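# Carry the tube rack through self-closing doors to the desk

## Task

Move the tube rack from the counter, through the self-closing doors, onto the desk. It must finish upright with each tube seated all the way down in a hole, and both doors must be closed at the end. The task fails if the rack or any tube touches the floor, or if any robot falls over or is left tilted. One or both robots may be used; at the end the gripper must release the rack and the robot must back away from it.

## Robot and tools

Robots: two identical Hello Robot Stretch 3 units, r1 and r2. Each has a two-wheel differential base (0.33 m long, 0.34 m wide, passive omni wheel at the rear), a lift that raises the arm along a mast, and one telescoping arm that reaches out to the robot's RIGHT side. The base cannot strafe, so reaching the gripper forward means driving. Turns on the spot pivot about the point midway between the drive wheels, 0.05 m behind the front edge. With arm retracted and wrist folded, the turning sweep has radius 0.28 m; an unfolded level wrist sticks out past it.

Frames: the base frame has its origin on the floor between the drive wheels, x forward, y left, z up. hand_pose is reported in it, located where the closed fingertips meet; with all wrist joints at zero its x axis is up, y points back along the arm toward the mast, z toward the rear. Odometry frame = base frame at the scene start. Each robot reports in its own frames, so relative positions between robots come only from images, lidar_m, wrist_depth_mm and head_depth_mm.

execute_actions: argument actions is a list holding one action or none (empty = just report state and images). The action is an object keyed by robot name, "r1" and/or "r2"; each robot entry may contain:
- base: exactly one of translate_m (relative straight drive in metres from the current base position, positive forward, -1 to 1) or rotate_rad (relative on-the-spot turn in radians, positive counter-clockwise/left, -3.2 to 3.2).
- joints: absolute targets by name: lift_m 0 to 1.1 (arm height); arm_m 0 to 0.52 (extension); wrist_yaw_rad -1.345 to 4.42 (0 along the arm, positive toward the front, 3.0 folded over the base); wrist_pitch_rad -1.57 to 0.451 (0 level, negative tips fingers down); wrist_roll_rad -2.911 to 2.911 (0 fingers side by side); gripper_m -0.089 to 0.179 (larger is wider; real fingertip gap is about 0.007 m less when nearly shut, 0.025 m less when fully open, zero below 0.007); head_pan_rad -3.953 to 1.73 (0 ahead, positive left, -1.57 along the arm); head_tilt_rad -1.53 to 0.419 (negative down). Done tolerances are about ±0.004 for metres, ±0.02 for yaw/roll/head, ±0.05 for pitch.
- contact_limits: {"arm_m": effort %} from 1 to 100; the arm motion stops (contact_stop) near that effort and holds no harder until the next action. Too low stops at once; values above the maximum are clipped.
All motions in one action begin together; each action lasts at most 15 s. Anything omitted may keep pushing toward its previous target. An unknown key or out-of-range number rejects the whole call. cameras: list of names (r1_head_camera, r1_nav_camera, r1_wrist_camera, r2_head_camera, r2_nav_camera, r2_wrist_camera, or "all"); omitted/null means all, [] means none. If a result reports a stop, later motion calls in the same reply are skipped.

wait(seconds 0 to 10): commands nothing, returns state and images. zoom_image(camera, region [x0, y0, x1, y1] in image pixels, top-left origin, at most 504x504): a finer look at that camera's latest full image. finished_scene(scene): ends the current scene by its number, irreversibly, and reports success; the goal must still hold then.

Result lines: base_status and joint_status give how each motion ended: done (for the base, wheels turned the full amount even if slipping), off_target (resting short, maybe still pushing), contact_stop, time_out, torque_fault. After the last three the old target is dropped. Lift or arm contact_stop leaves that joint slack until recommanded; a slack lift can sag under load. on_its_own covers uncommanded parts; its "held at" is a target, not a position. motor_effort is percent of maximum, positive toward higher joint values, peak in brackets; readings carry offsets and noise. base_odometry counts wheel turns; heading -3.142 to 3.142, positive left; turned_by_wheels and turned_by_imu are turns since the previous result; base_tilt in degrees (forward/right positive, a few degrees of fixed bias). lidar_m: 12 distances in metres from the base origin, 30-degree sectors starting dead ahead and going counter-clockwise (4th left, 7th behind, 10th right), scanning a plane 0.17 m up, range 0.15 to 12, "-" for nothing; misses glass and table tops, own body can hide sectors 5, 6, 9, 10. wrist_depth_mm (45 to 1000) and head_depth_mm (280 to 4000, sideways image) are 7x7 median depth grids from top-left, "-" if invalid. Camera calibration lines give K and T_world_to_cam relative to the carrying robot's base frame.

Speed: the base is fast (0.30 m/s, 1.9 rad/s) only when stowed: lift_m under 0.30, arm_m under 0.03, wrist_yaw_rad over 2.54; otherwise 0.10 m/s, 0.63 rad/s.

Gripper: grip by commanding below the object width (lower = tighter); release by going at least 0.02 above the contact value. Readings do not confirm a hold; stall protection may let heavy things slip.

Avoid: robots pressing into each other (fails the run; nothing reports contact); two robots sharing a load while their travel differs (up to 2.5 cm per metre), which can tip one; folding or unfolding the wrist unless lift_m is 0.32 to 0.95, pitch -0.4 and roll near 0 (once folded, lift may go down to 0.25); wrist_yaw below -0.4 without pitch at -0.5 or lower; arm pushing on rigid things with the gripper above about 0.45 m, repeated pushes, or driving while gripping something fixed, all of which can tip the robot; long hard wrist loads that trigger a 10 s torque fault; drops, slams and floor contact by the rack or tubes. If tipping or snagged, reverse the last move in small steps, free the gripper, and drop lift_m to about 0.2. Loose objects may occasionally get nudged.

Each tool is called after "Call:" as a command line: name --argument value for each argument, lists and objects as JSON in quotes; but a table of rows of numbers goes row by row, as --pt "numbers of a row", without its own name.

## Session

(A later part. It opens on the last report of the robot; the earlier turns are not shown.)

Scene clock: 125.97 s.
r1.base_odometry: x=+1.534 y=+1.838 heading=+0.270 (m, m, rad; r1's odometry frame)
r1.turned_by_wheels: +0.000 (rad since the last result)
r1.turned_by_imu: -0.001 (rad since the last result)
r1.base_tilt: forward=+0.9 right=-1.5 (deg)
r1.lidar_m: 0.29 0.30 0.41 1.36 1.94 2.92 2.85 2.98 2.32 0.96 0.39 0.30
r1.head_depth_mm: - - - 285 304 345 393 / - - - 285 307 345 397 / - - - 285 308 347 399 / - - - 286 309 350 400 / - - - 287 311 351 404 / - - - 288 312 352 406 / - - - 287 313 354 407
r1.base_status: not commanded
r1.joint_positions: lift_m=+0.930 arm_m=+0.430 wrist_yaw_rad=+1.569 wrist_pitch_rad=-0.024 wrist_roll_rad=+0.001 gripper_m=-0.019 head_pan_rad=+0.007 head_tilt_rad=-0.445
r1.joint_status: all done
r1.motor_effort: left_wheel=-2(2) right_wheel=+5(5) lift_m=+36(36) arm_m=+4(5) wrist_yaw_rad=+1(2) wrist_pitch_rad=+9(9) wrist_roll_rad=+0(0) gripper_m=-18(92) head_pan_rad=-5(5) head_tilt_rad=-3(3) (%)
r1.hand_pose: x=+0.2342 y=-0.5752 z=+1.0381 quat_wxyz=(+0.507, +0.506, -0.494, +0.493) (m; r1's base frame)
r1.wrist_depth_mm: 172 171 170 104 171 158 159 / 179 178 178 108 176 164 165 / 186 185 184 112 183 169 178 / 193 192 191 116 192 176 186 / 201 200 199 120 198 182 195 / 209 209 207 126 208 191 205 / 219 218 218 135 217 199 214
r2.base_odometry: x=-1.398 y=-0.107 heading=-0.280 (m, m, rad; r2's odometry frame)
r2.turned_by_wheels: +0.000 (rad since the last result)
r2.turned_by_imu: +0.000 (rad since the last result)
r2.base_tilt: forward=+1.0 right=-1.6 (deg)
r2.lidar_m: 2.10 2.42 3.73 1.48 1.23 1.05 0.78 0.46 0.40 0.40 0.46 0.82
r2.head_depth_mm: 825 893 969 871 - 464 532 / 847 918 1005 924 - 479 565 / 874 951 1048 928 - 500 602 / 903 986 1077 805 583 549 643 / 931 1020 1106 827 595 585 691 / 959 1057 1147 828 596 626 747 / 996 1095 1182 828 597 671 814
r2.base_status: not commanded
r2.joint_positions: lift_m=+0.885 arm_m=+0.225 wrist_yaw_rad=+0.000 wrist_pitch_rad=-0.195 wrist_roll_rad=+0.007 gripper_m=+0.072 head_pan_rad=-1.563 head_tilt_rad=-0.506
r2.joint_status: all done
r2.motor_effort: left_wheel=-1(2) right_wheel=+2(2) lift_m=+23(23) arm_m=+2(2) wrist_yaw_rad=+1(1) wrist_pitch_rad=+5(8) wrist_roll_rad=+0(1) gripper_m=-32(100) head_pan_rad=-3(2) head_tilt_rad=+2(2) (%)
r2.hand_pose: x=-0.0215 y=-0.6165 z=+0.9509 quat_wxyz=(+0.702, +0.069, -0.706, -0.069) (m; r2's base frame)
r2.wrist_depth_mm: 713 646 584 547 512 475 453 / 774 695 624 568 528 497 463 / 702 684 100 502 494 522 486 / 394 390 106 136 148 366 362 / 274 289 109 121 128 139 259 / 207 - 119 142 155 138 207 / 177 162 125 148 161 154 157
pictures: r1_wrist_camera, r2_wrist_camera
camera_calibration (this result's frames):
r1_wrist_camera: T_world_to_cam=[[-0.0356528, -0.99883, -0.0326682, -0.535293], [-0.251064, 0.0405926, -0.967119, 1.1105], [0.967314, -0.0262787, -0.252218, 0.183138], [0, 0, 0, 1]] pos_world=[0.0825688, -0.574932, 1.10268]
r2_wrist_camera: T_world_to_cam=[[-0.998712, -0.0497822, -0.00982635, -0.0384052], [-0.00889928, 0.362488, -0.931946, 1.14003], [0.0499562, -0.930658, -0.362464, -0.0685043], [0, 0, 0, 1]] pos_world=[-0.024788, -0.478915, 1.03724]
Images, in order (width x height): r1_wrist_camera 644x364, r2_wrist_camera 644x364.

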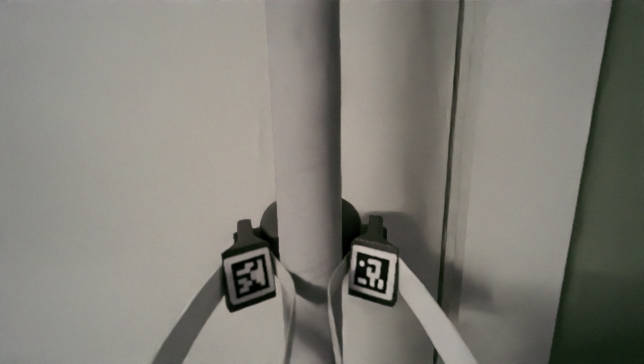

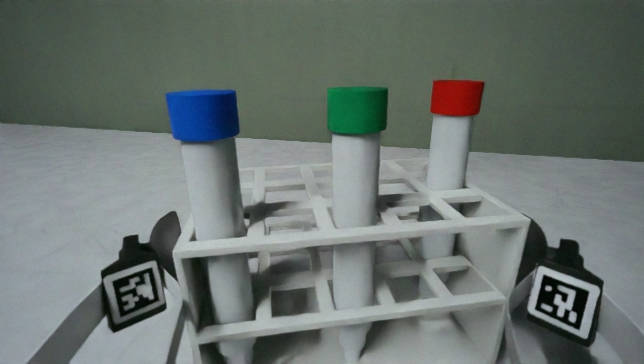

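Call:
execute_actions --actions '[{"r2":{"joints":{"gripper_m":0.179}},"r1":{"base":{"translate_m":-0.12},"joints":{"arm_m":0.42}}}]' --cameras '[]'

Call:
execute_actions --actions '[{"r2":{"joints":{"arm_m":0.255}},"r1":{"base":{"translate_m":-0.15},"joints":{"arm_m":0.36}}}]' --cameras '[]'

Call:
execute_actions --actions '[{"r2":{"joints":{"gripper_m":0.065}}}]' --cameras '["r2_wrist_camera","r2_head_camera","r1_nav_camera"]'

Scene clock: 135.90 s.
r1.base_odometry: x=+1.418 y=+1.806 heading=+0.270 (m, m, rad; r1's odometry frame)
r1.turned_by_wheels: +0.001 (rad since the last result)
r1.turned_by_imu: -0.002 (rad since the last result)
r1.base_tilt: forward=+0.9 right=-1.6 (deg)
r1.lidar_m: 0.36 0.41 0.61 1.83 1.94 2.79 2.72 2.87 2.31 1.35 0.44 0.37
r1.head_depth_mm: - 293 319 350 388 434 494 / - 298 324 357 396 446 510 / 285 302 330 365 406 458 525 / 287 307 337 372 416 470 541 / 290 313 343 380 425 482 557 / 293 319 350 388 436 496 574 / 298 324 358 398 446 510 595
r1.base_status: done
r1.joint_positions: lift_m=+0.930 arm_m=+0.420 wrist_yaw_rad=+1.604 wrist_pitch_rad=-0.024 wrist_roll_rad=+0.000 gripper_m=-0.019 head_pan_rad=+0.007 head_tilt_rad=-0.445
r1.joint_status: all done
r1.on_its_own: wrist_yaw_rad is at rest, and its effort (-28) is outside its rest range (-12 to +12)
r1.motor_effort: left_wheel=+9(10) right_wheel=-10(15) lift_m=+37(36) arm_m=-1(10) wrist_yaw_rad=-28(28) wrist_pitch_rad=+9(9) wrist_roll_rad=+0(0) gripper_m=-20(21) head_pan_rad=-5(4) head_tilt_rad=-3(3) (%)
r1.hand_pose: x=+0.2341 y=-0.5566 z=+1.0382 quat_wxyz=(+0.498, +0.514, -0.485, +0.502) (m; r1's base frame)
r1.wrist_depth_mm: 199 190 180 106 163 261 270 / 208 198 187 109 170 276 279 / 218 206 195 113 175 285 292 / 228 217 204 118 182 301 301 / 241 226 214 121 190 312 313 / 253 238 224 126 195 327 326 / 268 254 233 137 207 343 339
r2.base_odometry: x=-1.398 y=-0.107 heading=-0.280 (m, m, rad; r2's odometry frame)
r2.turned_by_wheels: +0.000 (rad since the last result)
r2.turned_by_imu: -0.001 (rad since the last result)
r2.base_tilt: forward=+0.9 right=-1.6 (deg)
r2.lidar_m: 2.10 2.42 3.75 1.43 1.23 1.05 0.78 0.46 0.40 0.40 0.46 0.82
r2.head_depth_mm: 825 891 971 871 - 464 531 / 848 918 1004 926 - 479 565 / 875 951 1042 874 - 498 600 / 900 982 1074 830 596 549 643 / 928 1021 1106 826 596 586 690 / 964 1054 1148 831 596 625 745 / 998 1097 1180 829 597 669 813
r2.base_status: not commanded
r2.joint_positions: lift_m=+0.885 arm_m=+0.225 wrist_yaw_rad=+0.000 wrist_pitch_rad=-0.199 wrist_roll_rad=+0.006 gripper_m=+0.179 head_pan_rad=-1.563 head_tilt_rad=-0.506
r2.joint_status: all done
r2.motor_effort: left_wheel=-1(2) right_wheel=+2(2) lift_m=+24(24) arm_m=+1(1) wrist_yaw_rad=+0(0) wrist_pitch_rad=+6(7) wrist_roll_rad=+1(1) gripper_m=+0(84) head_pan_rad=-3(2) head_tilt_rad=+2(2) (%)
r2.hand_pose: x=-0.0215 y=-0.6163 z=+0.9497 quat_wxyz=(+0.702, +0.070, -0.705, -0.071) (m; r2's base frame)
r2.wrist_depth_mm: 706 645 606 541 515 477 446 / 765 692 614 570 523 497 472 / 673 580 103 496 482 525 497 / 390 380 109 136 155 361 354 / 271 284 111 123 164 144 259 / 218 188 121 141 154 156 - / 162 166 124 150 161 157 154
pictures: none
No camera images: the call's "cameras" was empty. Leave "cameras" out to get every camera's image.

Scene clock: 138.40 s.
r1.base_odometry: x=+1.274 y=+1.766 heading=+0.270 (m, m, rad; r1's odometry frame)
r1.turned_by_wheels: +0.000 (rad since the last result)
r1.turned_by_imu: -0.003 (rad since the last result)
r1.base_tilt: forward=+0.8 right=-1.4 (deg)
r1.lidar_m: 0.44 0.54 0.83 1.39 1.51 2.64 2.58 2.71 2.31 1.87 0.47 0.43
r1.head_depth_mm: 332 358 389 424 468 523 591 / 342 370 404 443 491 549 624 / 355 383 419 462 515 580 662 / 367 398 437 484 539 614 709 / 380 414 456 505 568 650 757 / 393 431 478 531 602 693 813 / 409 449 498 559 637 740 857
r1.base_status: done
r1.joint_positions: lift_m=+0.930 arm_m=+0.360 wrist_yaw_rad=+1.609 wrist_pitch_rad=-0.023 wrist_roll_rad=+0.002 gripper_m=-0.019 head_pan_rad=+0.007 head_tilt_rad=-0.445
r1.joint_status: all done
r1.on_its_own: wrist_yaw_rad is held at +1.621, not at your +1.570, by its stall guard, which is not easing now
r1.motor_effort: left_wheel=+0(16) right_wheel=-1(16) lift_m=+37(36) arm_m=-7(17) wrist_yaw_rad=+10(73) wrist_pitch_rad=+9(9) wrist_roll_rad=+0(0) gripper_m=-18(24) head_pan_rad=-5(5) head_tilt_rad=-3(3) (%)
r1.hand_pose: x=+0.2341 y=-0.4958 z=+1.0383 quat_wxyz=(+0.496, +0.516, -0.485, +0.503) (m; r1's base frame)
r1.wrist_depth_mm: 248 220 195 106 159 148 408 / 261 231 203 110 164 155 421 / 279 242 212 114 169 160 436 / 297 254 222 119 176 169 459 / 317 269 239 123 181 474 477 / 339 285 252 128 185 496 493 / 365 310 255 210 202 519 513
r2.base_odometry: x=-1.398 y=-0.107 heading=-0.280 (m, m, rad; r2's odometry frame)
r2.turned_by_wheels: +0.000 (rad since the last result)
r2.turned_by_imu: +0.000 (rad since the last result)
r2.base_tilt: forward=+0.9 right=-1.6 (deg)
r2.lidar_m: 2.10 2.41 3.75 1.39 1.23 1.05 0.78 0.46 0.40 0.40 0.46 0.82
r2.head_depth_mm: 822 892 970 927 - 464 532 / 846 917 1004 926 - 481 564 / 873 950 1042 925 - 512 602 / 900 984 1077 827 595 549 642 / 930 1019 1109 829 596 586 690 / 962 1055 1151 828 596 624 744 / 997 1100 1181 830 597 670 813
r2.base_status: not commanded
r2.joint_positions: lift_m=+0.885 arm_m=+0.255 wrist_yaw_rad=+0.000 wrist_pitch_rad=-0.199 wrist_roll_rad=+0.006 gripper_m=+0.179 head_pan_rad=-1.563 head_tilt_rad=-0.506
r2.joint_status: all done
r2.motor_effort: left_wheel=-1(2) right_wheel=+2(2) lift_m=+24(24) arm_m=+3(2) wrist_yaw_rad=+0(1) wrist_pitch_rad=+7(6) wrist_roll_rad=+1(1) gripper_m=+0(0) head_pan_rad=-3(2) head_tilt_rad=+2(2) (%)
r2.hand_pose: x=-0.0215 y=-0.6461 z=+0.9497 quat_wxyz=(+0.702, +0.070, -0.705, -0.071) (m; r2's base frame)
r2.wrist_depth_mm: 672 613 555 518 487 451 428 / 713 669 600 553 496 473 450 / 683 71 570 492 125 487 460 / 389 328 159 137 134 358 351 / 270 168 106 105 119 118 262 / 217 84 87 102 139 132 - / 161 103 99 117 118 130 154
pictures: none
No camera images: the call's "cameras" was empty. Leave "cameras" out to get every camera's image.

Scene clock: 140.03 s.
r1.base_odometry: x=+1.274 y=+1.766 heading=+0.270 (m, m, rad; r1's odometry frame)
r1.turned_by_wheels: +0.000 (rad since the last result)
r1.turned_by_imu: +0.000 (rad since the last result)
r1.base_tilt: forward=+0.9 right=-1.4 (deg)
r1.lidar_m: 0.44 0.54 0.83 1.39 1.51 2.65 2.58 2.71 2.30 1.86 0.47 0.43
r1.head_depth_mm: 332 358 389 423 469 522 590 / 343 370 404 442 490 548 622 / 354 384 418 462 515 579 662 / 366 399 437 483 541 613 710 / 379 413 455 506 569 651 757 / 394 430 476 531 601 693 816 / 409 449 498 559 639 741 853
r1.base_status: not commanded
r1.joint_positions: lift_m=+0.930 arm_m=+0.360 wrist_yaw_rad=+1.609 wrist_pitch_rad=-0.023 wrist_roll_rad=+0.002 gripper_m=-0.019 head_pan_rad=+0.007 head_tilt_rad=-0.445
r1.joint_status: not commanded
r1.on_its_own: wrist_yaw_rad is held at +1.621, not at your +1.570, by its stall guard, which is not easing now
r1.motor_effort: left_wheel=+0(0) right_wheel=-1(0) lift_m=+36(36) arm_m=-7(7) wrist_yaw_rad=+10(10) wrist_pitch_rad=+8(9) wrist_roll_rad=+0(1) gripper_m=-18(18) head_pan_rad=-5(5) head_tilt_rad=-3(3) (%)
r1.hand_pose: x=+0.2341 y=-0.4958 z=+1.0383 quat_wxyz=(+0.496, +0.516, -0.485, +0.503) (m; r1's base frame)
r1.wrist_depth_mm: 247 220 195 106 159 149 410 / 261 230 202 109 164 154 425 / 275 243 212 114 170 161 442 / 297 256 222 119 176 168 453 / 316 270 239 123 181 467 470 / 340 285 252 128 185 489 495 / 363 308 256 209 202 523 519
r2.base_odometry: x=-1.398 y=-0.107 heading=-0.280 (m, m, rad; r2's odometry frame)
r2.turned_by_wheels: +0.000 (rad since the last result)
r2.turned_by_imu: +0.000 (rad since the last result)
r2.base_tilt: forward=+1.0 right=-1.6 (deg)
r2.lidar_m: 2.10 2.42 3.74 1.38 1.23 1.05 0.78 0.46 0.40 0.40 0.46 0.82
r2.head_depth_mm: 822 892 970 927 - 463 531 / 849 921 1008 925 - 481 564 / 874 955 1042 930 - 513 600 / 903 987 1074 828 595 549 644 / 929 1021 1104 827 596 586 691 / 963 1060 1150 827 597 624 747 / 998 1096 1180 828 596 671 812
r2.base_status: not commanded
r2.joint_positions: lift_m=+0.885 arm_m=+0.255 wrist_yaw_rad=+0.000 wrist_pitch_rad=-0.197 wrist_roll_rad=+0.006 gripper_m=+0.067 head_pan_rad=-1.563 head_tilt_rad=-0.506
r2.joint_status: all done
r2.motor_effort: left_wheel=-1(2) right_wheel=+2(2) lift_m=+24(24) arm_m=+2(2) wrist_yaw_rad=+0(0) wrist_pitch_rad=+5(6) wrist_roll_rad=+1(1) gripper_m=-36(100) head_pan_rad=-3(2) head_tilt_rad=+2(2) (%)
r2.hand_pose: x=-0.0215 y=-0.6463 z=+0.9503 quat_wxyz=(+0.702, +0.069, -0.706, -0.070) (m; r2's base frame)
r2.wrist_depth_mm: 672 608 566 521 480 454 424 / 714 666 593 557 500 474 448 / 711 589 78 570 130 488 472 / 393 357 83 160 135 362 358 / 271 289 87 119 111 125 257 / 208 91 90 114 147 141 202 / - 162 99 125 124 149 156
pictures: r1_nav_camera (sideways: a quarter turn counterclockwise sets it upright), r2_head_camera (sideways: a quarter turn clockwise sets it upright), r2_wrist_camera
camera_calibration (this result's frames):
r1_nav_camera: T_world_to_cam=[[0.461975, -0.0519488, 0.88537, -1.11025], [-0.0456195, -0.998353, -0.0347744, 0.0928676], [0.885719, -0.0243252, -0.463584, 0.553851], [0, 0, 0, 1]] pos_world=[0.0265871, 0.0485111, 1.24297]
r2_head_camera: T_world_to_cam=[[-0.0287487, 0.438932, -0.89806, 1.18849], [0.997511, 0.070467, 0.00250876, -0.00401596], [0.0643847, -0.895753, -0.439865, 0.532992], [0, 0, 0, 1]] pos_world=[0.0038569, -0.0439525, 1.30179]
r2_wrist_camera: T_world_to_cam=[[-0.998706, -0.0500007, -0.00927199, -0.0405334], [-0.00959823, 0.364392, -0.931196, 1.15084], [0.0499391, -0.929902, -0.364401, -0.0940664], [0, 0, 0, 1]] pos_world=[-0.0247373, -0.508855, 1.037]
Images, in order (width x height): r1_nav_camera 672x504, r2_head_camera 896x504, r2_wrist_camera 644x364.

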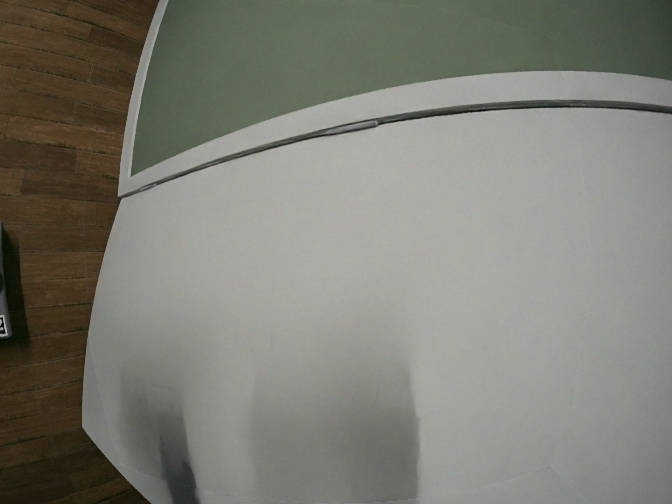

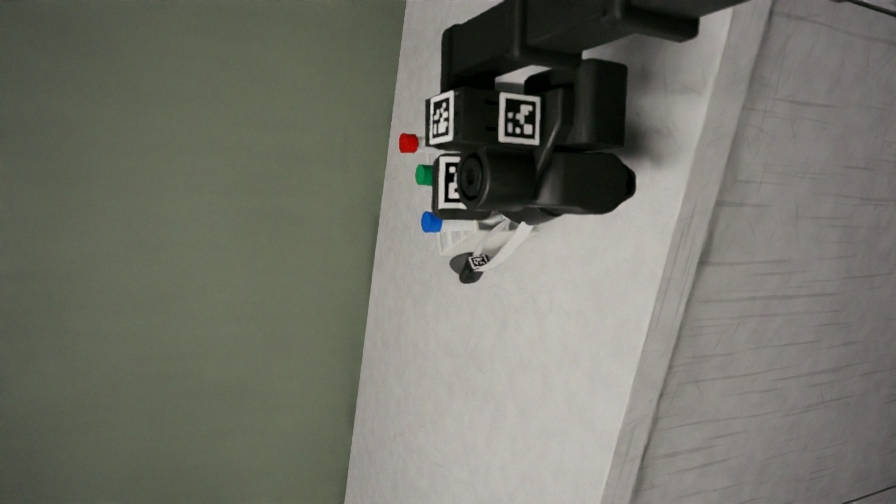

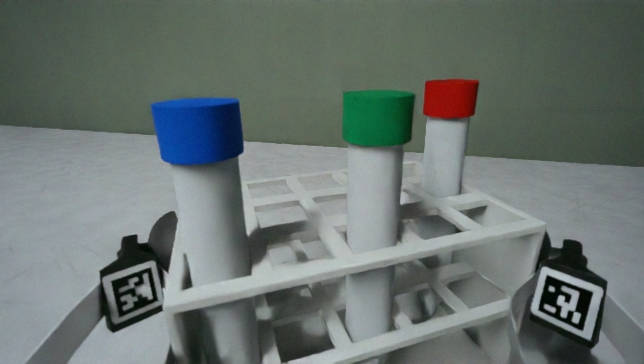

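Call:
execute_actions --actions '[{"r2":{"joints":{"lift_m":0.95}}}]' --cameras '["r2_wrist_camera"]'

Call:
execute_actions --actions '[{"r2":{"joints":{"arm_m":0.0,"head_pan_rad":0,"head_tilt_rad":-0.6}}}]' --cameras '["r2_wrist_camera","r2_nav_camera"]'

Scene clock: 144.50 s.
r1.base_odometry: x=+1.274 y=+1.766 heading=+0.270 (m, m, rad; r1's odometry frame)
r1.turned_by_wheels: +0.000 (rad since the last result)
r1.turned_by_imu: -0.001 (rad since the last result)
r1.base_tilt: forward=+0.7 right=-1.5 (deg)
r1.lidar_m: 0.44 0.54 0.83 1.39 1.51 2.63 2.57 2.71 2.30 1.87 0.47 0.43
r1.head_depth_mm: 332 358 388 424 469 522 588 / 343 371 402 443 489 548 622 / 354 384 419 461 515 579 662 / 366 398 436 483 540 614 707 / 380 414 455 505 568 650 759 / 394 429 475 532 602 692 813 / 409 449 497 560 638 744 855
r1.base_status: not commanded
r1.joint_positions: lift_m=+0.930 arm_m=+0.360 wrist_yaw_rad=+1.609 wrist_pitch_rad=-0.023 wrist_roll_rad=+0.002 gripper_m=-0.019 head_pan_rad=+0.007 head_tilt_rad=-0.445
r1.joint_status: not commanded
r1.on_its_own: wrist_yaw_rad is held at +1.621, not at your +1.570, by its stall guard, which is not easing now
r1.motor_effort: left_wheel=+0(0) right_wheel=-1(0) lift_m=+36(36) arm_m=-7(7) wrist_yaw_rad=+10(10) wrist_pitch_rad=+9(8) wrist_roll_rad=+0(0) gripper_m=-19(18) head_pan_rad=-4(4) head_tilt_rad=-3(3) (%)
r1.hand_pose: x=+0.2341 y=-0.4958 z=+1.0383 quat_wxyz=(+0.496, +0.516, -0.485, +0.503) (m; r1's base frame)
r1.wrist_depth_mm: 246 220 194 106 158 148 409 / 260 230 203 110 164 154 425 / 276 241 212 114 169 160 439 / 296 254 222 119 176 168 450 / 315 270 239 122 181 469 471 / 339 286 252 127 184 492 492 / 366 307 255 209 201 523 517
r2.base_odometry: x=-1.398 y=-0.107 heading=-0.280 (m, m, rad; r2's odometry frame)
r2.turned_by_wheels: +0.000 (rad since the last result)
r2.turned_by_imu: +0.000 (rad since the last result)
r2.base_tilt: forward=+0.8 right=-1.7 (deg)
r2.lidar_m: 2.10 2.41 3.72 1.38 1.23 1.05 0.78 0.46 0.40 0.40 0.46 0.82
r2.head_depth_mm: 824 892 962 - 571 465 532 / 847 922 986 - 572 481 564 / 872 949 1029 - 571 513 600 / 901 986 1074 709 595 550 642 / 934 1020 1110 831 595 586 690 / 960 1052 1145 831 596 625 744 / 995 1093 1184 831 598 671 813
r2.base_status: not commanded
r2.joint_positions: lift_m=+0.950 arm_m=+0.255 wrist_yaw_rad=+0.000 wrist_pitch_rad=-0.206 wrist_roll_rad=+0.006 gripper_m=+0.088 head_pan_rad=-1.563 head_tilt_rad=-0.506
r2.joint_status: all done
r2.on_its_own: gripper_m is held at +0.086, not at your +0.065, by its stall guard, which is still easing
r2.motor_effort: left_wheel=-2(1) right_wheel=+3(2) lift_m=+44(51) arm_m=+2(3) wrist_yaw_rad=+0(0) wrist_pitch_rad=+9(9) wrist_roll_rad=+1(1) gripper_m=-28(30) head_pan_rad=-3(3) head_tilt_rad=+2(2) (%)
r2.hand_pose: x=-0.0215 y=-0.6456 z=+1.0123 quat_wxyz=(+0.701, +0.073, -0.705, -0.073) (m; r2's base frame)
r2.wrist_depth_mm: 670 622 568 516 479 447 426 / 728 647 594 549 495 473 445 / 782 705 82 586 135 499 456 / 579 556 87 153 143 523 492 / 392 415 91 120 111 127 369 / 304 - 91 118 143 141 296 / 251 236 100 125 119 148 228
pictures: r2_wrist_camera
camera_calibration (this result's frames):
r2_wrist_camera: T_world_to_cam=[[-0.998706, -0.0499092, -0.00975965, -0.0393705], [-0.0095839, 0.373189, -0.927706, 1.21043], [0.0499433, -0.926412, -0.373185, -0.059687], [0, 0, 0, 1]] pos_world=[-0.024738, -0.508977, 1.10026]
Images, in order (width x height): r2_wrist_camera 644x364.

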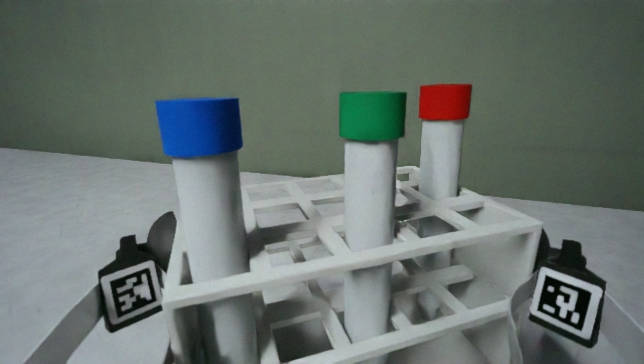

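Scene clock: 147.60 s.
r1.base_odometry: x=+1.274 y=+1.766 heading=+0.270 (m, m, rad; r1's odometry frame)
r1.turned_by_wheels: +0.000 (rad since the last result)
r1.turned_by_imu: -0.001 (rad since the last result)
r1.base_tilt: forward=+0.8 right=-1.4 (deg)
r1.lidar_m: 0.44 0.54 0.83 1.39 1.51 2.64 2.58 2.71 2.30 1.87 0.47 0.43
r1.head_depth_mm: 332 359 388 424 470 523 591 / 343 371 403 442 490 549 624 / 354 383 420 464 515 578 663 / 367 398 437 483 540 612 708 / 380 413 455 506 570 650 755 / 394 430 476 531 601 694 818 / 409 449 498 561 635 741 858
r1.base_status: not commanded
r1.joint_positions: lift_m=+0.930 arm_m=+0.360 wrist_yaw_rad=+1.609 wrist_pitch_rad=-0.023 wrist_roll_rad=+0.002 gripper_m=-0.019 head_pan_rad=+0.007 head_tilt_rad=-0.445
r1.joint_status: not commanded
r1.on_its_own: wrist_yaw_rad is held at +1.621, not at your +1.570, by its stall guard, which is not easing now
r1.motor_effort: left_wheel=+0(0) right_wheel=-1(0) lift_m=+36(36) arm_m=-7(7) wrist_yaw_rad=+10(10) wrist_pitch_rad=+8(9) wrist_roll_rad=+0(0) gripper_m=-18(17) head_pan_rad=-5(5) head_tilt_rad=-3(3) (%)
r1.hand_pose: x=+0.2341 y=-0.4958 z=+1.0383 quat_wxyz=(+0.496, +0.516, -0.485, +0.503) (m; r1's base frame)
r1.wrist_depth_mm: 247 220 195 106 158 149 410 / 261 230 203 109 164 154 421 / 274 242 212 114 170 161 440 / 296 256 222 118 176 169 452 / 316 270 238 123 180 471 472 / 338 286 252 127 185 493 494 / 367 309 255 210 200 521 512
r2.base_odometry: x=-1.398 y=-0.107 heading=-0.280 (m, m, rad; r2's odometry frame)
r2.turned_by_wheels: +0.000 (rad since the last result)
r2.turned_by_imu: +0.000 (rad since the last result)
r2.base_tilt: forward=+1.1 right=-1.7 (deg)
r2.lidar_m: 2.10 2.42 3.73 1.38 1.23 1.05 0.78 0.46 0.40 0.40 0.46 0.82
r2.head_depth_mm: 1692 1867 2059 2242 1808 1461 1219 / 1738 1911 2125 2274 1809 1456 1222 / 1788 1979 2201 2368 1817 1462 1220 / 1825 2033 2282 2421 1816 1457 1225 / 1890 2114 2369 2396 1822 1470 1226 / 1955 2182 2463 2427 1826 1470 1223 / 2017 2272 2568 2431 1829 1464 1227
r2.base_status: not commanded
r2.joint_positions: lift_m=+0.950 arm_m=+0.002 wrist_yaw_rad=+0.000 wrist_pitch_rad=-0.207 wrist_roll_rad=+0.006 gripper_m=+0.103 head_pan_rad=-0.007 head_tilt_rad=-0.592
r2.joint_status: all done
joint sent to its limit — the command would take r2.arm_m past its lower limit, so that joint was sent only as far as its limit.
r2.on_its_own: gripper_m is held at +0.102, not at your +0.065, by its stall guard, which is still easing
r2.motor_effort: left_wheel=-1(1) right_wheel=+2(2) lift_m=+44(44) arm_m=-3(3) wrist_yaw_rad=+0(1) wrist_pitch_rad=+9(9) wrist_roll_rad=+1(1) gripper_m=-22(26) head_pan_rad=+3(31) head_tilt_rad=-3(11) (%)
r2.hand_pose: x=-0.0215 y=-0.3933 z=+1.0122 quat_wxyz=(+0.701, +0.073, -0.705, -0.073) (m; r2's base frame)
r2.wrist_depth_mm: 964 914 826 768 689 641 625 / - 941 874 816 721 696 645 / - 839 83 824 135 746 670 / 563 560 88 168 142 527 519 / 399 393 90 120 111 127 373 / 306 86 92 117 149 141 297 / 275 249 101 125 120 148 230
pictures: r2_nav_camera (sideways: a quarter turn counterclockwise sets it upright), r2_wrist_camera
camera_calibration (this result's frames):
r2_nav_camera: T_world_to_cam=[[0.549177, 0.00469935, 0.835693, -1.05365], [-0.00802627, -0.999908, 0.0108972, 0.0435316], [0.835668, -0.012692, -0.549089, 0.66891], [0, 0, 0, 1]] pos_world=[0.0200046, 0.0569689, 1.24735]
r2_wrist_camera: T_world_to_cam=[[-0.998706, -0.0499052, -0.00977846, -0.0267588], [-0.00958399, 0.373543, -0.927563, 1.11618], [0.0499429, -0.926269, -0.373538, 0.174425], [0, 0, 0, 1]] pos_world=[-0.024738, -0.256711, 1.10022]
Images, in order (width x height): r2_nav_camera 672x504, r2_wrist_camera 644x364.

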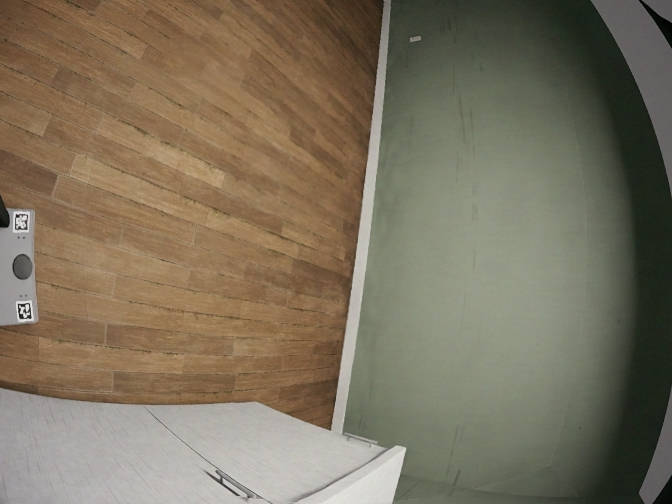

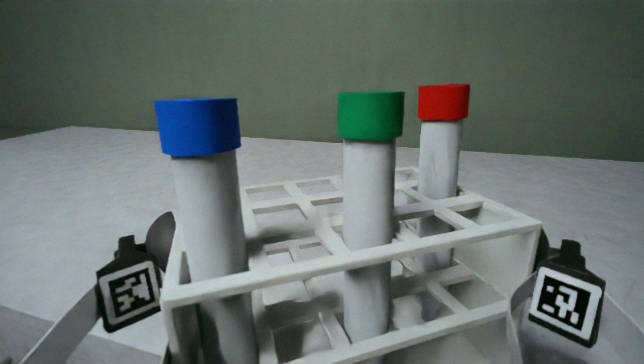

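Call:
execute_actions --actions '[{"r2":{"base":{"rotate_rad":0.64},"joints":{"wrist_yaw_rad":1.57}},"r1":{"base":{"translate_m":-0.18},"joints":{"arm_m":0.26,"wrist_yaw_rad":1.57,"head_tilt_rad":-0.8}}}]' --cameras '["r2_wrist_camera"]'

Call:
execute_actions --actions '[{"r2":{"base":{"translate_m":1.0}},"r1":{"base":{"translate_m":-0.12},"joints":{"arm_m":0.11}}}]' --cameras '["r2_wrist_camera","r2_nav_camera","r1_nav_camera"]'

Scene clock: 164.30 s.
r1.base_odometry: x=+1.100 y=+1.718 heading=+0.272 (m, m, rad; r1's odometry frame)
r1.turned_by_wheels: +0.001 (rad since the last result)
r1.turned_by_imu: +0.000 (rad since the last result)
r1.base_tilt: forward=+0.6 right=-1.4 (deg)
r1.lidar_m: 0.49 0.73 1.09 1.43 1.97 2.46 2.39 2.52 2.29 2.24 0.46 0.45
r1.head_depth_mm: 401 450 514 598 718 896 1115 / 424 479 553 651 798 1023 1156 / 451 514 599 719 895 1206 1155 / 481 552 654 803 1030 1284 1160 / 514 600 720 898 1205 1300 1165 / 555 656 800 1030 1347 1316 1171 / 600 720 872 1078 1380 1313 1167
r1.base_status: done
r1.joint_positions: lift_m=+0.930 arm_m=+0.260 wrist_yaw_rad=+1.625 wrist_pitch_rad=-0.023 wrist_roll_rad=+0.000 gripper_m=-0.019 head_pan_rad=+0.007 head_tilt_rad=-0.790
r1.joint_status: wrist_yaw_rad off_target (ended at +1.625, target +1.570); the others done
r1.on_its_own: right_wheel is at rest, and its effort (-21) is outside its rest range (-18 to +18); wrist_yaw_rad is at rest, and its effort (-45) is outside its rest range (-12 to +12)
r1.motor_effort: left_wheel=+14(14) right_wheel=-21(21) lift_m=+35(36) arm_m=+2(16) wrist_yaw_rad=-45(63) wrist_pitch_rad=+9(9) wrist_roll_rad=+0(0) gripper_m=-23(23) head_pan_rad=-4(5) head_tilt_rad=-7(36) (%)
r1.hand_pose: x=+0.2339 y=-0.3911 z=+1.0383 quat_wxyz=(+0.493, +0.519, -0.480, +0.508) (m; r1's base frame)
r1.wrist_depth_mm: 421 294 223 166 150 129 555 / 464 314 234 118 154 132 587 / 518 337 246 121 160 137 601 / 573 364 260 124 165 143 627 / 656 396 290 123 170 149 663 / 757 432 274 129 171 156 678 / 804 514 308 137 193 164 704
r2.base_odometry: x=-1.398 y=-0.107 heading=+0.360 (m, m, rad; r2's odometry frame)
r2.turned_by_wheels: +0.640 (rad since the last result)
r2.turned_by_imu: +0.631 (rad since the last result)
r2.base_tilt: forward=+1.1 right=-1.6 (deg)
r2.lidar_m: 2.60 3.73 1.35 1.16 1.05 0.65 0.43 0.39 0.40 0.50 1.05 2.12
r2.head_depth_mm: 2130 2296 2505 2373 1813 1495 - / 2357 2571 2796 2386 1822 1507 1194 / 2646 2904 3139 2405 1817 1464 1220 / 3014 3357 3435 2401 1812 1463 1223 / 3473 3847 3581 2390 1821 1474 1232 / 3518 3788 3546 2420 1833 1465 1226 / 3261 3523 3544 2404 1826 1471 1229
r2.base_status: done
r2.joint_positions: lift_m=+0.950 arm_m=+0.002 wrist_yaw_rad=+1.567 wrist_pitch_rad=-0.207 wrist_roll_rad=+0.006 gripper_m=+0.106 head_pan_rad=-0.007 head_tilt_rad=-0.592
r2.joint_status: all done
r2.on_its_own: gripper_m is held at +0.105, not at your +0.065, by its stall guard, which is not easing now
r2.motor_effort: left_wheel=-2(4) right_wheel=+2(7) lift_m=+44(44) arm_m=-2(3) wrist_yaw_rad=+2(4) wrist_pitch_rad=+9(9) wrist_roll_rad=+1(1) gripper_m=-21(21) head_pan_rad=+2(2) head_tilt_rad=-3(3) (%)
r2.hand_pose: x=+0.2245 y=-0.1483 z=+1.0122 quat_wxyz=(+0.549, +0.549, -0.448, +0.443) (m; r2's base frame)
r2.wrist_depth_mm: - - - - - - - / - - - - - - - / - - 84 - 135 - - / - - 89 168 142 - - / - - 91 120 110 127 - / - 86 91 116 149 140 - / - - 101 124 121 148 -
pictures: r2_wrist_camera
camera_calibration (this result's frames):
r2_wrist_camera: T_world_to_cam=[[0.0466224, -0.998865, -0.00977721, -0.14428], [-0.373572, -0.00835733, -0.927564, 1.05209], [0.926429, 0.0468977, -0.373538, 0.336633], [0, 0, 0, 1]] pos_world=[0.0878928, -0.151111, 1.10022]
Images, in order (width x height): r2_wrist_camera 644x364.

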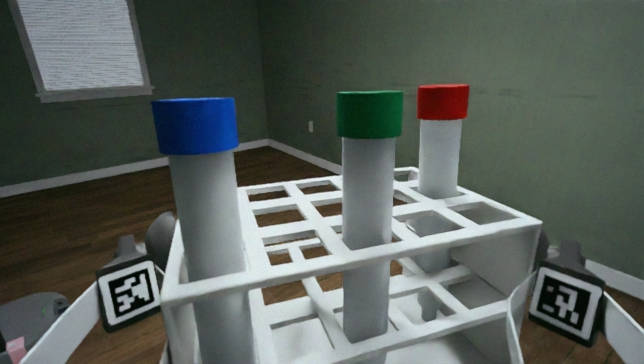

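Scene clock: 175.23 s.
r1.base_odometry: x=+0.985 y=+1.686 heading=+0.271 (m, m, rad; r1's odometry frame)
r1.turned_by_wheels: +0.000 (rad since the last result)
r1.turned_by_imu: -0.004 (rad since the last result)
r1.base_tilt: forward=+0.9 right=-1.4 (deg)
r1.lidar_m: 0.46 0.86 1.27 1.86 0.93 1.04 2.28 2.40 2.29 2.23 0.39 0.39
r1.head_depth_mm: 379 421 476 546 643 778 995 / 411 463 529 620 744 934 1136 / 449 511 594 710 879 1161 1150 / 496 572 677 831 1084 1282 1163 / 554 650 794 1008 1396 1301 1169 / 625 752 946 1216 1469 1317 1171 / 719 863 1021 1261 1462 1313 1179
r1.base_status: done
r1.joint_positions: lift_m=+0.930 arm_m=+0.110 wrist_yaw_rad=+1.572 wrist_pitch_rad=-0.023 wrist_roll_rad=+0.000 gripper_m=-0.019 head_pan_rad=+0.007 head_tilt_rad=-0.790
r1.joint_status: all done
r1.on_its_own: wrist_yaw_rad moved -0.053 to your old target +1.570
r1.motor_effort: left_wheel=-1(14) right_wheel=+1(27) lift_m=+36(36) arm_m=-7(13) wrist_yaw_rad=+7(45) wrist_pitch_rad=+8(9) wrist_roll_rad=+0(1) gripper_m=-17(23) head_pan_rad=-5(5) head_tilt_rad=-6(7) (%)
r1.hand_pose: x=+0.2343 y=-0.2551 z=+1.0384 quat_wxyz=(+0.506, +0.506, -0.494, +0.495) (m; r1's base frame)
r1.wrist_depth_mm: 707 410 263 106 152 126 112 / 739 450 278 110 157 129 116 / 765 496 295 114 162 132 121 / 803 552 310 119 167 136 141 / 839 614 363 123 170 140 815 / 891 701 406 128 169 143 851 / 890 894 364 214 193 147 904
r2.base_odometry: x=-0.462 y=+0.245 heading=+0.359 (m, m, rad; r2's odometry frame)
r2.turned_by_wheels: +0.000 (rad since the last result)
r2.turned_by_imu: +0.004 (rad since the last result)
r2.base_tilt: forward=+0.9 right=-1.6 (deg)
r2.lidar_m: 1.82 2.95 2.87 0.92 1.58 1.70 1.29 1.19 1.20 1.61 1.47 1.48
r2.head_depth_mm: 1482 1600 1727 1886 1805 1495 - / 1636 1785 1946 2104 1813 1502 1195 / 1841 2015 2233 2281 1826 1455 1223 / 2093 2312 2603 2403 1824 1455 1225 / 2417 2725 3076 2414 1809 1462 1227 / 2700 2974 3165 2422 1820 1476 1229 / 2586 2762 3027 2418 1824 1468 1227
r2.base_status: done
r2.joint_positions: lift_m=+0.950 arm_m=+0.002 wrist_yaw_rad=+1.567 wrist_pitch_rad=-0.207 wrist_roll_rad=+0.006 gripper_m=+0.106 head_pan_rad=-0.007 head_tilt_rad=-0.592
r2.joint_status: not commanded
r2.on_its_own: gripper_m is held at +0.105, not at your +0.065, by its stall guard, which is not easing now
r2.motor_effort: left_wheel=-2(2) right_wheel=+2(7) lift_m=+44(43) arm_m=-3(1) wrist_yaw_rad=+2(1) wrist_pitch_rad=+9(9) wrist_roll_rad=+1(1) gripper_m=-21(21) head_pan_rad=+2(3) head_tilt_rad=-3(3) (%)
r2.hand_pose: x=+0.2245 y=-0.1483 z=+1.0122 quat_wxyz=(+0.549, +0.549, -0.448, +0.443) (m; r2's base frame)
r2.wrist_depth_mm: - - - - - - 989 / - - - - - - - / - - 83 - 135 - - / - - 88 168 143 - - / - - 91 121 110 127 - / - 86 91 116 149 141 - / - - 100 125 121 148 -
pictures: r1_nav_camera (sideways: a quarter turn counterclockwise sets it upright), r2_nav_camera (sideways: a quarter turn counterclockwise sets it upright), r2_wrist_camera
camera_calibration (this result's frames):
r1_nav_camera: T_world_to_cam=[[0.733913, -0.0501595, 0.677389, -0.840784], [-0.0544088, -0.998406, -0.0149814, 0.0671417], [0.67706, -0.0258608, -0.735473, 0.908822], [0, 0, 0, 1]] pos_world=[0.00538885, 0.0483642, 1.23896]
r2_nav_camera: T_world_to_cam=[[0.54931, 0.00472706, 0.835605, -1.05354], [-0.00797233, -0.999909, 0.0108974, 0.0435311], [0.835581, -0.0126478, -0.549222, 0.669085], [0, 0, 0, 1]] pos_world=[0.0199929, 0.0569697, 1.24735]
r2_wrist_camera: T_world_to_cam=[[0.0466224, -0.998865, -0.00977738, -0.14428], [-0.373572, -0.00835716, -0.927563, 1.05209], [0.926429, 0.0468978, -0.373538, 0.336633], [0, 0, 0, 1]] pos_world=[0.0878928, -0.151111, 1.10022]
Images, in order (width x height): r1_nav_camera 672x504, r2_nav_camera 672x504, r2_wrist_camera 644x364.

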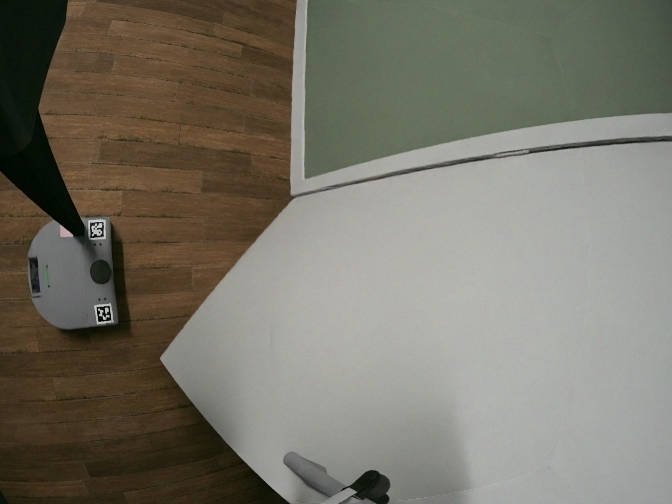

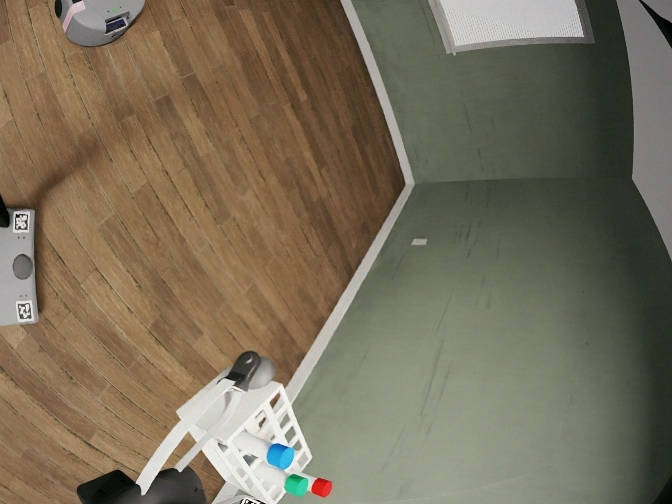

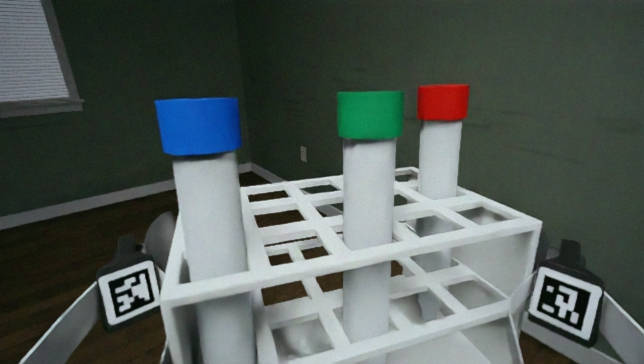

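Call:
execute_actions --actions '[{"r2":{"base":{"rotate_rad":0.55}},"r1":{"base":{"translate_m":-0.1},"joints":{"arm_m":0.0,"wrist_yaw_rad":1.62}}}]' --cameras '[]'

Call:
execute_actions --actions '[{"r2":{"base":{"translate_m":1.0}}}]' --cameras '["r2_nav_camera","r1_nav_camera"]'

Scene clock: 181.37 s.
r1.base_odometry: x=+0.888 y=+1.659 heading=+0.272 (m, m, rad; r1's odometry frame)
r1.turned_by_wheels: +0.001 (rad since the last result)
r1.turned_by_imu: -0.001 (rad since the last result)
r1.base_tilt: forward=+1.5 right=-1.6 (deg)
r1.lidar_m: 0.38 1.00 1.42 1.87 0.97 2.24 2.18 2.29 2.29 2.23 0.28 0.28
r1.head_depth_mm: 300 331 369 412 501 571 710 / 336 375 425 491 582 716 933 / 381 432 501 596 736 964 1140 / 440 511 609 756 998 1255 1153 / 521 624 775 1037 1411 1301 1162 / 636 803 1081 1395 1470 1300 1163 / 821 974 1165 1422 1475 1306 1166
r1.base_status: done
r1.joint_positions: lift_m=+0.930 arm_m=+0.000 wrist_yaw_rad=+1.653 wrist_pitch_rad=-0.013 wrist_roll_rad=+0.000 gripper_m=-0.019 head_pan_rad=+0.007 head_tilt_rad=-0.790
r1.joint_status: wrist_yaw_rad off_target (ended at +1.653, target +1.620); the others done
r1.on_its_own: wrist_yaw_rad is at rest, and its effort (-27) is outside its rest range (-12 to +12)
r1.motor_effort: left_wheel=+3(7) right_wheel=-18(22) lift_m=+36(36) arm_m=+0(9) wrist_yaw_rad=-27(47) wrist_pitch_rad=+5(8) wrist_roll_rad=+1(0) gripper_m=-21(24) head_pan_rad=-5(5) head_tilt_rad=-7(6) (%)
r1.hand_pose: x=+0.2337 y=-0.1240 z=+1.0410 quat_wxyz=(+0.483, +0.523, -0.475, +0.517) (m; r1's base frame)
r1.wrist_depth_mm: 864 857 425 111 149 112 90 / 923 875 458 115 153 115 92 / 930 936 498 119 157 117 94 / 998 969 551 122 162 120 98 / - 987 769 125 162 123 102 / - - 909 130 160 125 107 / - - 756 224 188 128 112
r2.base_odometry: x=-0.462 y=+0.245 heading=+0.909 (m, m, rad; r2's odometry frame)
r2.turned_by_wheels: +0.550 (rad since the last result)
r2.turned_by_imu: +0.542 (rad since the last result)
r2.base_tilt: forward=+0.9 right=-1.7 (deg)
r2.lidar_m: 2.95 2.76 0.85 1.54 1.70 1.27 1.19 1.20 1.60 1.47 1.49 1.87
r2.head_depth_mm: 2578 2888 3123 2383 1827 1501 - / 2542 2837 3073 2392 1813 1502 1191 / 2528 2796 3084 2396 1813 1459 1225 / 2513 2811 3058 2406 1815 1455 1225 / 2486 2730 3047 2405 1818 1466 1219 / 2491 2698 2961 2405 1835 1474 1225 / 2456 2674 2986 2413 1841 1468 1227
r2.base_status: done
r2.joint_positions: lift_m=+0.950 arm_m=+0.002 wrist_yaw_rad=+1.568 wrist_pitch_rad=-0.207 wrist_roll_rad=+0.006 gripper_m=+0.106 head_pan_rad=-0.007 head_tilt_rad=-0.592
r2.joint_status: not commanded
r2.on_its_own: gripper_m is held at +0.105, not at your +0.065, by its stall guard, which is not easing now
r2.motor_effort: left_wheel=-1(4) right_wheel=+2(6) lift_m=+43(44) arm_m=-2(3) wrist_yaw_rad=+1(1) wrist_pitch_rad=+9(9) wrist_roll_rad=+1(1) gripper_m=-20(21) head_pan_rad=+2(4) head_tilt_rad=-3(3) (%)
r2.hand_pose: x=+0.2245 y=-0.1482 z=+1.0122 quat_wxyz=(+0.549, +0.550, -0.448, +0.443) (m; r2's base frame)
r2.wrist_depth_mm: - - - - - - - / - - - - - - - / - - 83 - 135 - - / - - 88 168 143 - - / - - 91 120 110 127 - / - 86 91 116 149 140 - / - - 101 125 120 148 -
pictures: none
No camera images: the call's "cameras" was empty. Leave "cameras" out to get every camera's image.

Scene clock: 192.33 s.
r1.base_odometry: x=+0.888 y=+1.659 heading=+0.272 (m, m, rad; r1's odometry frame)
r1.turned_by_wheels: +0.000 (rad since the last result)
r1.turned_by_imu: -0.003 (rad since the last result)
r1.base_tilt: forward=+1.2 right=-1.5 (deg)
r1.lidar_m: 0.36 0.99 1.42 1.87 1.98 2.24 0.71 0.71 2.29 2.23 0.26 0.26
r1.head_depth_mm: 289 312 347 385 316 527 650 / 318 354 401 464 550 665 852 / 362 411 477 564 695 905 1125 / 422 491 586 727 953 1257 1150 / 504 605 755 1013 1404 1300 1166 / 627 792 1078 1402 1483 1305 1174 / 820 978 1166 1419 1485 1306 1176
r1.base_status: not commanded
r1.joint_positions: lift_m=+0.930 arm_m=+0.000 wrist_yaw_rad=+1.739 wrist_pitch_rad=-0.016 wrist_roll_rad=+0.000 gripper_m=-0.019 head_pan_rad=+0.007 head_tilt_rad=-0.790
r1.joint_status: not commanded
r1.on_its_own: wrist_yaw_rad is held at +1.716, not at your +1.620, by its stall guard, which is not easing now; wrist_yaw_rad is at rest, and its effort (-18) is outside its rest range (-12 to +12)
r1.motor_effort: left_wheel=+2(4) right_wheel=-16(18) lift_m=+36(36) arm_m=+0(1) wrist_yaw_rad=-18(27) wrist_pitch_rad=+6(6) wrist_roll_rad=+1(1) gripper_m=-20(22) head_pan_rad=-5(4) head_tilt_rad=-7(7) (%)
r1.hand_pose: x=+0.2309 y=-0.1022 z=+1.0400 quat_wxyz=(+0.461, +0.544, -0.451, +0.536) (m; r1's base frame)
r1.wrist_depth_mm: 956 896 696 111 152 110 85 / 998 945 763 115 156 111 87 / - 963 895 118 160 113 88 / - - 966 122 165 116 89 / - - - 125 163 118 91 / - - - 131 156 120 95 / - - - 139 193 122 100
r2.base_odometry: x=+0.153 y=+1.034 heading=+0.909 (m, m, rad; r2's odometry frame)
r2.turned_by_wheels: +0.000 (rad since the last result)
r2.turned_by_imu: +0.004 (rad since the last result)
r2.base_tilt: forward=+0.9 right=-1.7 (deg)
r2.lidar_m: 1.96 1.99 1.96 1.03 1.14 2.30 2.18 2.21 1.46 1.35 1.36 1.70
r2.head_depth_mm: 1690 1879 2116 2277 1807 1502 - / 1675 1853 2088 2272 1807 1505 1195 / 1661 1850 2071 2266 1831 1466 1224 / 1644 1823 2043 2235 1819 1457 1222 / 1619 1801 2022 2218 1822 1462 1221 / 1614 1784 2010 2194 1815 1462 1223 / 1600 1765 1984 2196 1825 1468 1227
r2.base_status: done
r2.joint_positions: lift_m=+0.950 arm_m=+0.002 wrist_yaw_rad=+1.568 wrist_pitch_rad=-0.207 wrist_roll_rad=+0.006 gripper_m=+0.106 head_pan_rad=-0.007 head_tilt_rad=-0.592
r2.joint_status: not commanded
r2.on_its_own: gripper_m is held at +0.105, not at your +0.065, by its stall guard, which is not easing now
r2.motor_effort: left_wheel=-2(2) right_wheel=+2(7) lift_m=+44(44) arm_m=-3(2) wrist_yaw_rad=+1(2) wrist_pitch_rad=+9(9) wrist_roll_rad=+1(1) gripper_m=-21(21) head_pan_rad=+2(2) head_tilt_rad=-3(3) (%)
r2.hand_pose: x=+0.2245 y=-0.1482 z=+1.0122 quat_wxyz=(+0.549, +0.550, -0.448, +0.443) (m; r2's base frame)
r2.wrist_depth_mm: - - - - - - - / - - - - - - - / - - 83 - 135 - - / - - 88 168 142 - - / - - 91 120 110 127 - / - 86 91 116 149 141 - / - - 100 125 121 148 -
pictures: r1_nav_camera (sideways: a quarter turn counterclockwise sets it upright), r2_nav_camera (sideways: a quarter turn counterclockwise sets it upright)
camera_calibration (this result's frames):
r1_nav_camera: T_world_to_cam=[[0.734057, -0.0501588, 0.677233, -0.840582], [-0.0544123, -0.998406, -0.0149684, 0.0671248], [0.676904, -0.0258621, -0.735617, 0.90901], [0, 0, 0, 1]] pos_world=[0.00537549, 0.0483641, 1.23896]
r2_nav_camera: T_world_to_cam=[[0.549347, 0.00473657, 0.835581, -1.05351], [-0.00795407, -0.999909, 0.0108974, 0.0435309], [0.835556, -0.0126327, -0.549259, 0.669133], [0, 0, 0, 1]] pos_world=[0.0199895, 0.0569699, 1.24735]
Images, in order (width x height): r1_nav_camera 672x504, r2_nav_camera 672x504.

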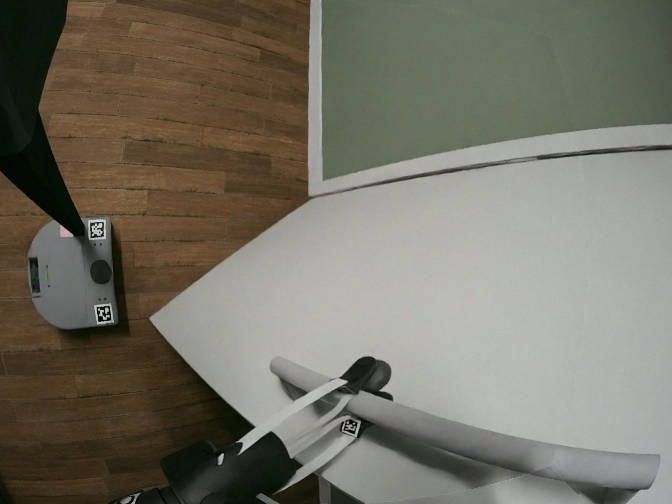

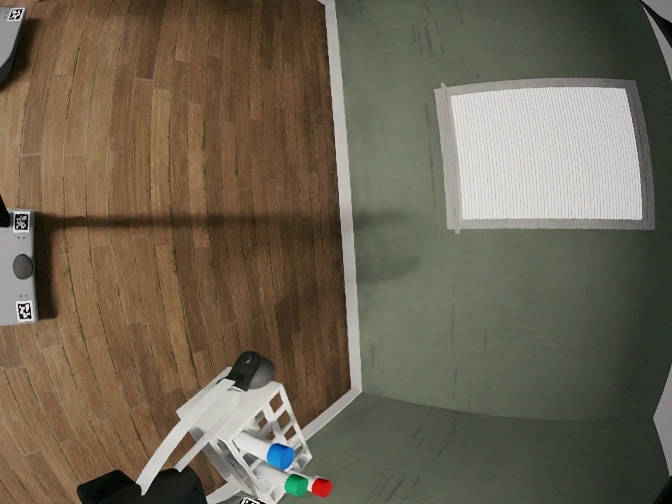

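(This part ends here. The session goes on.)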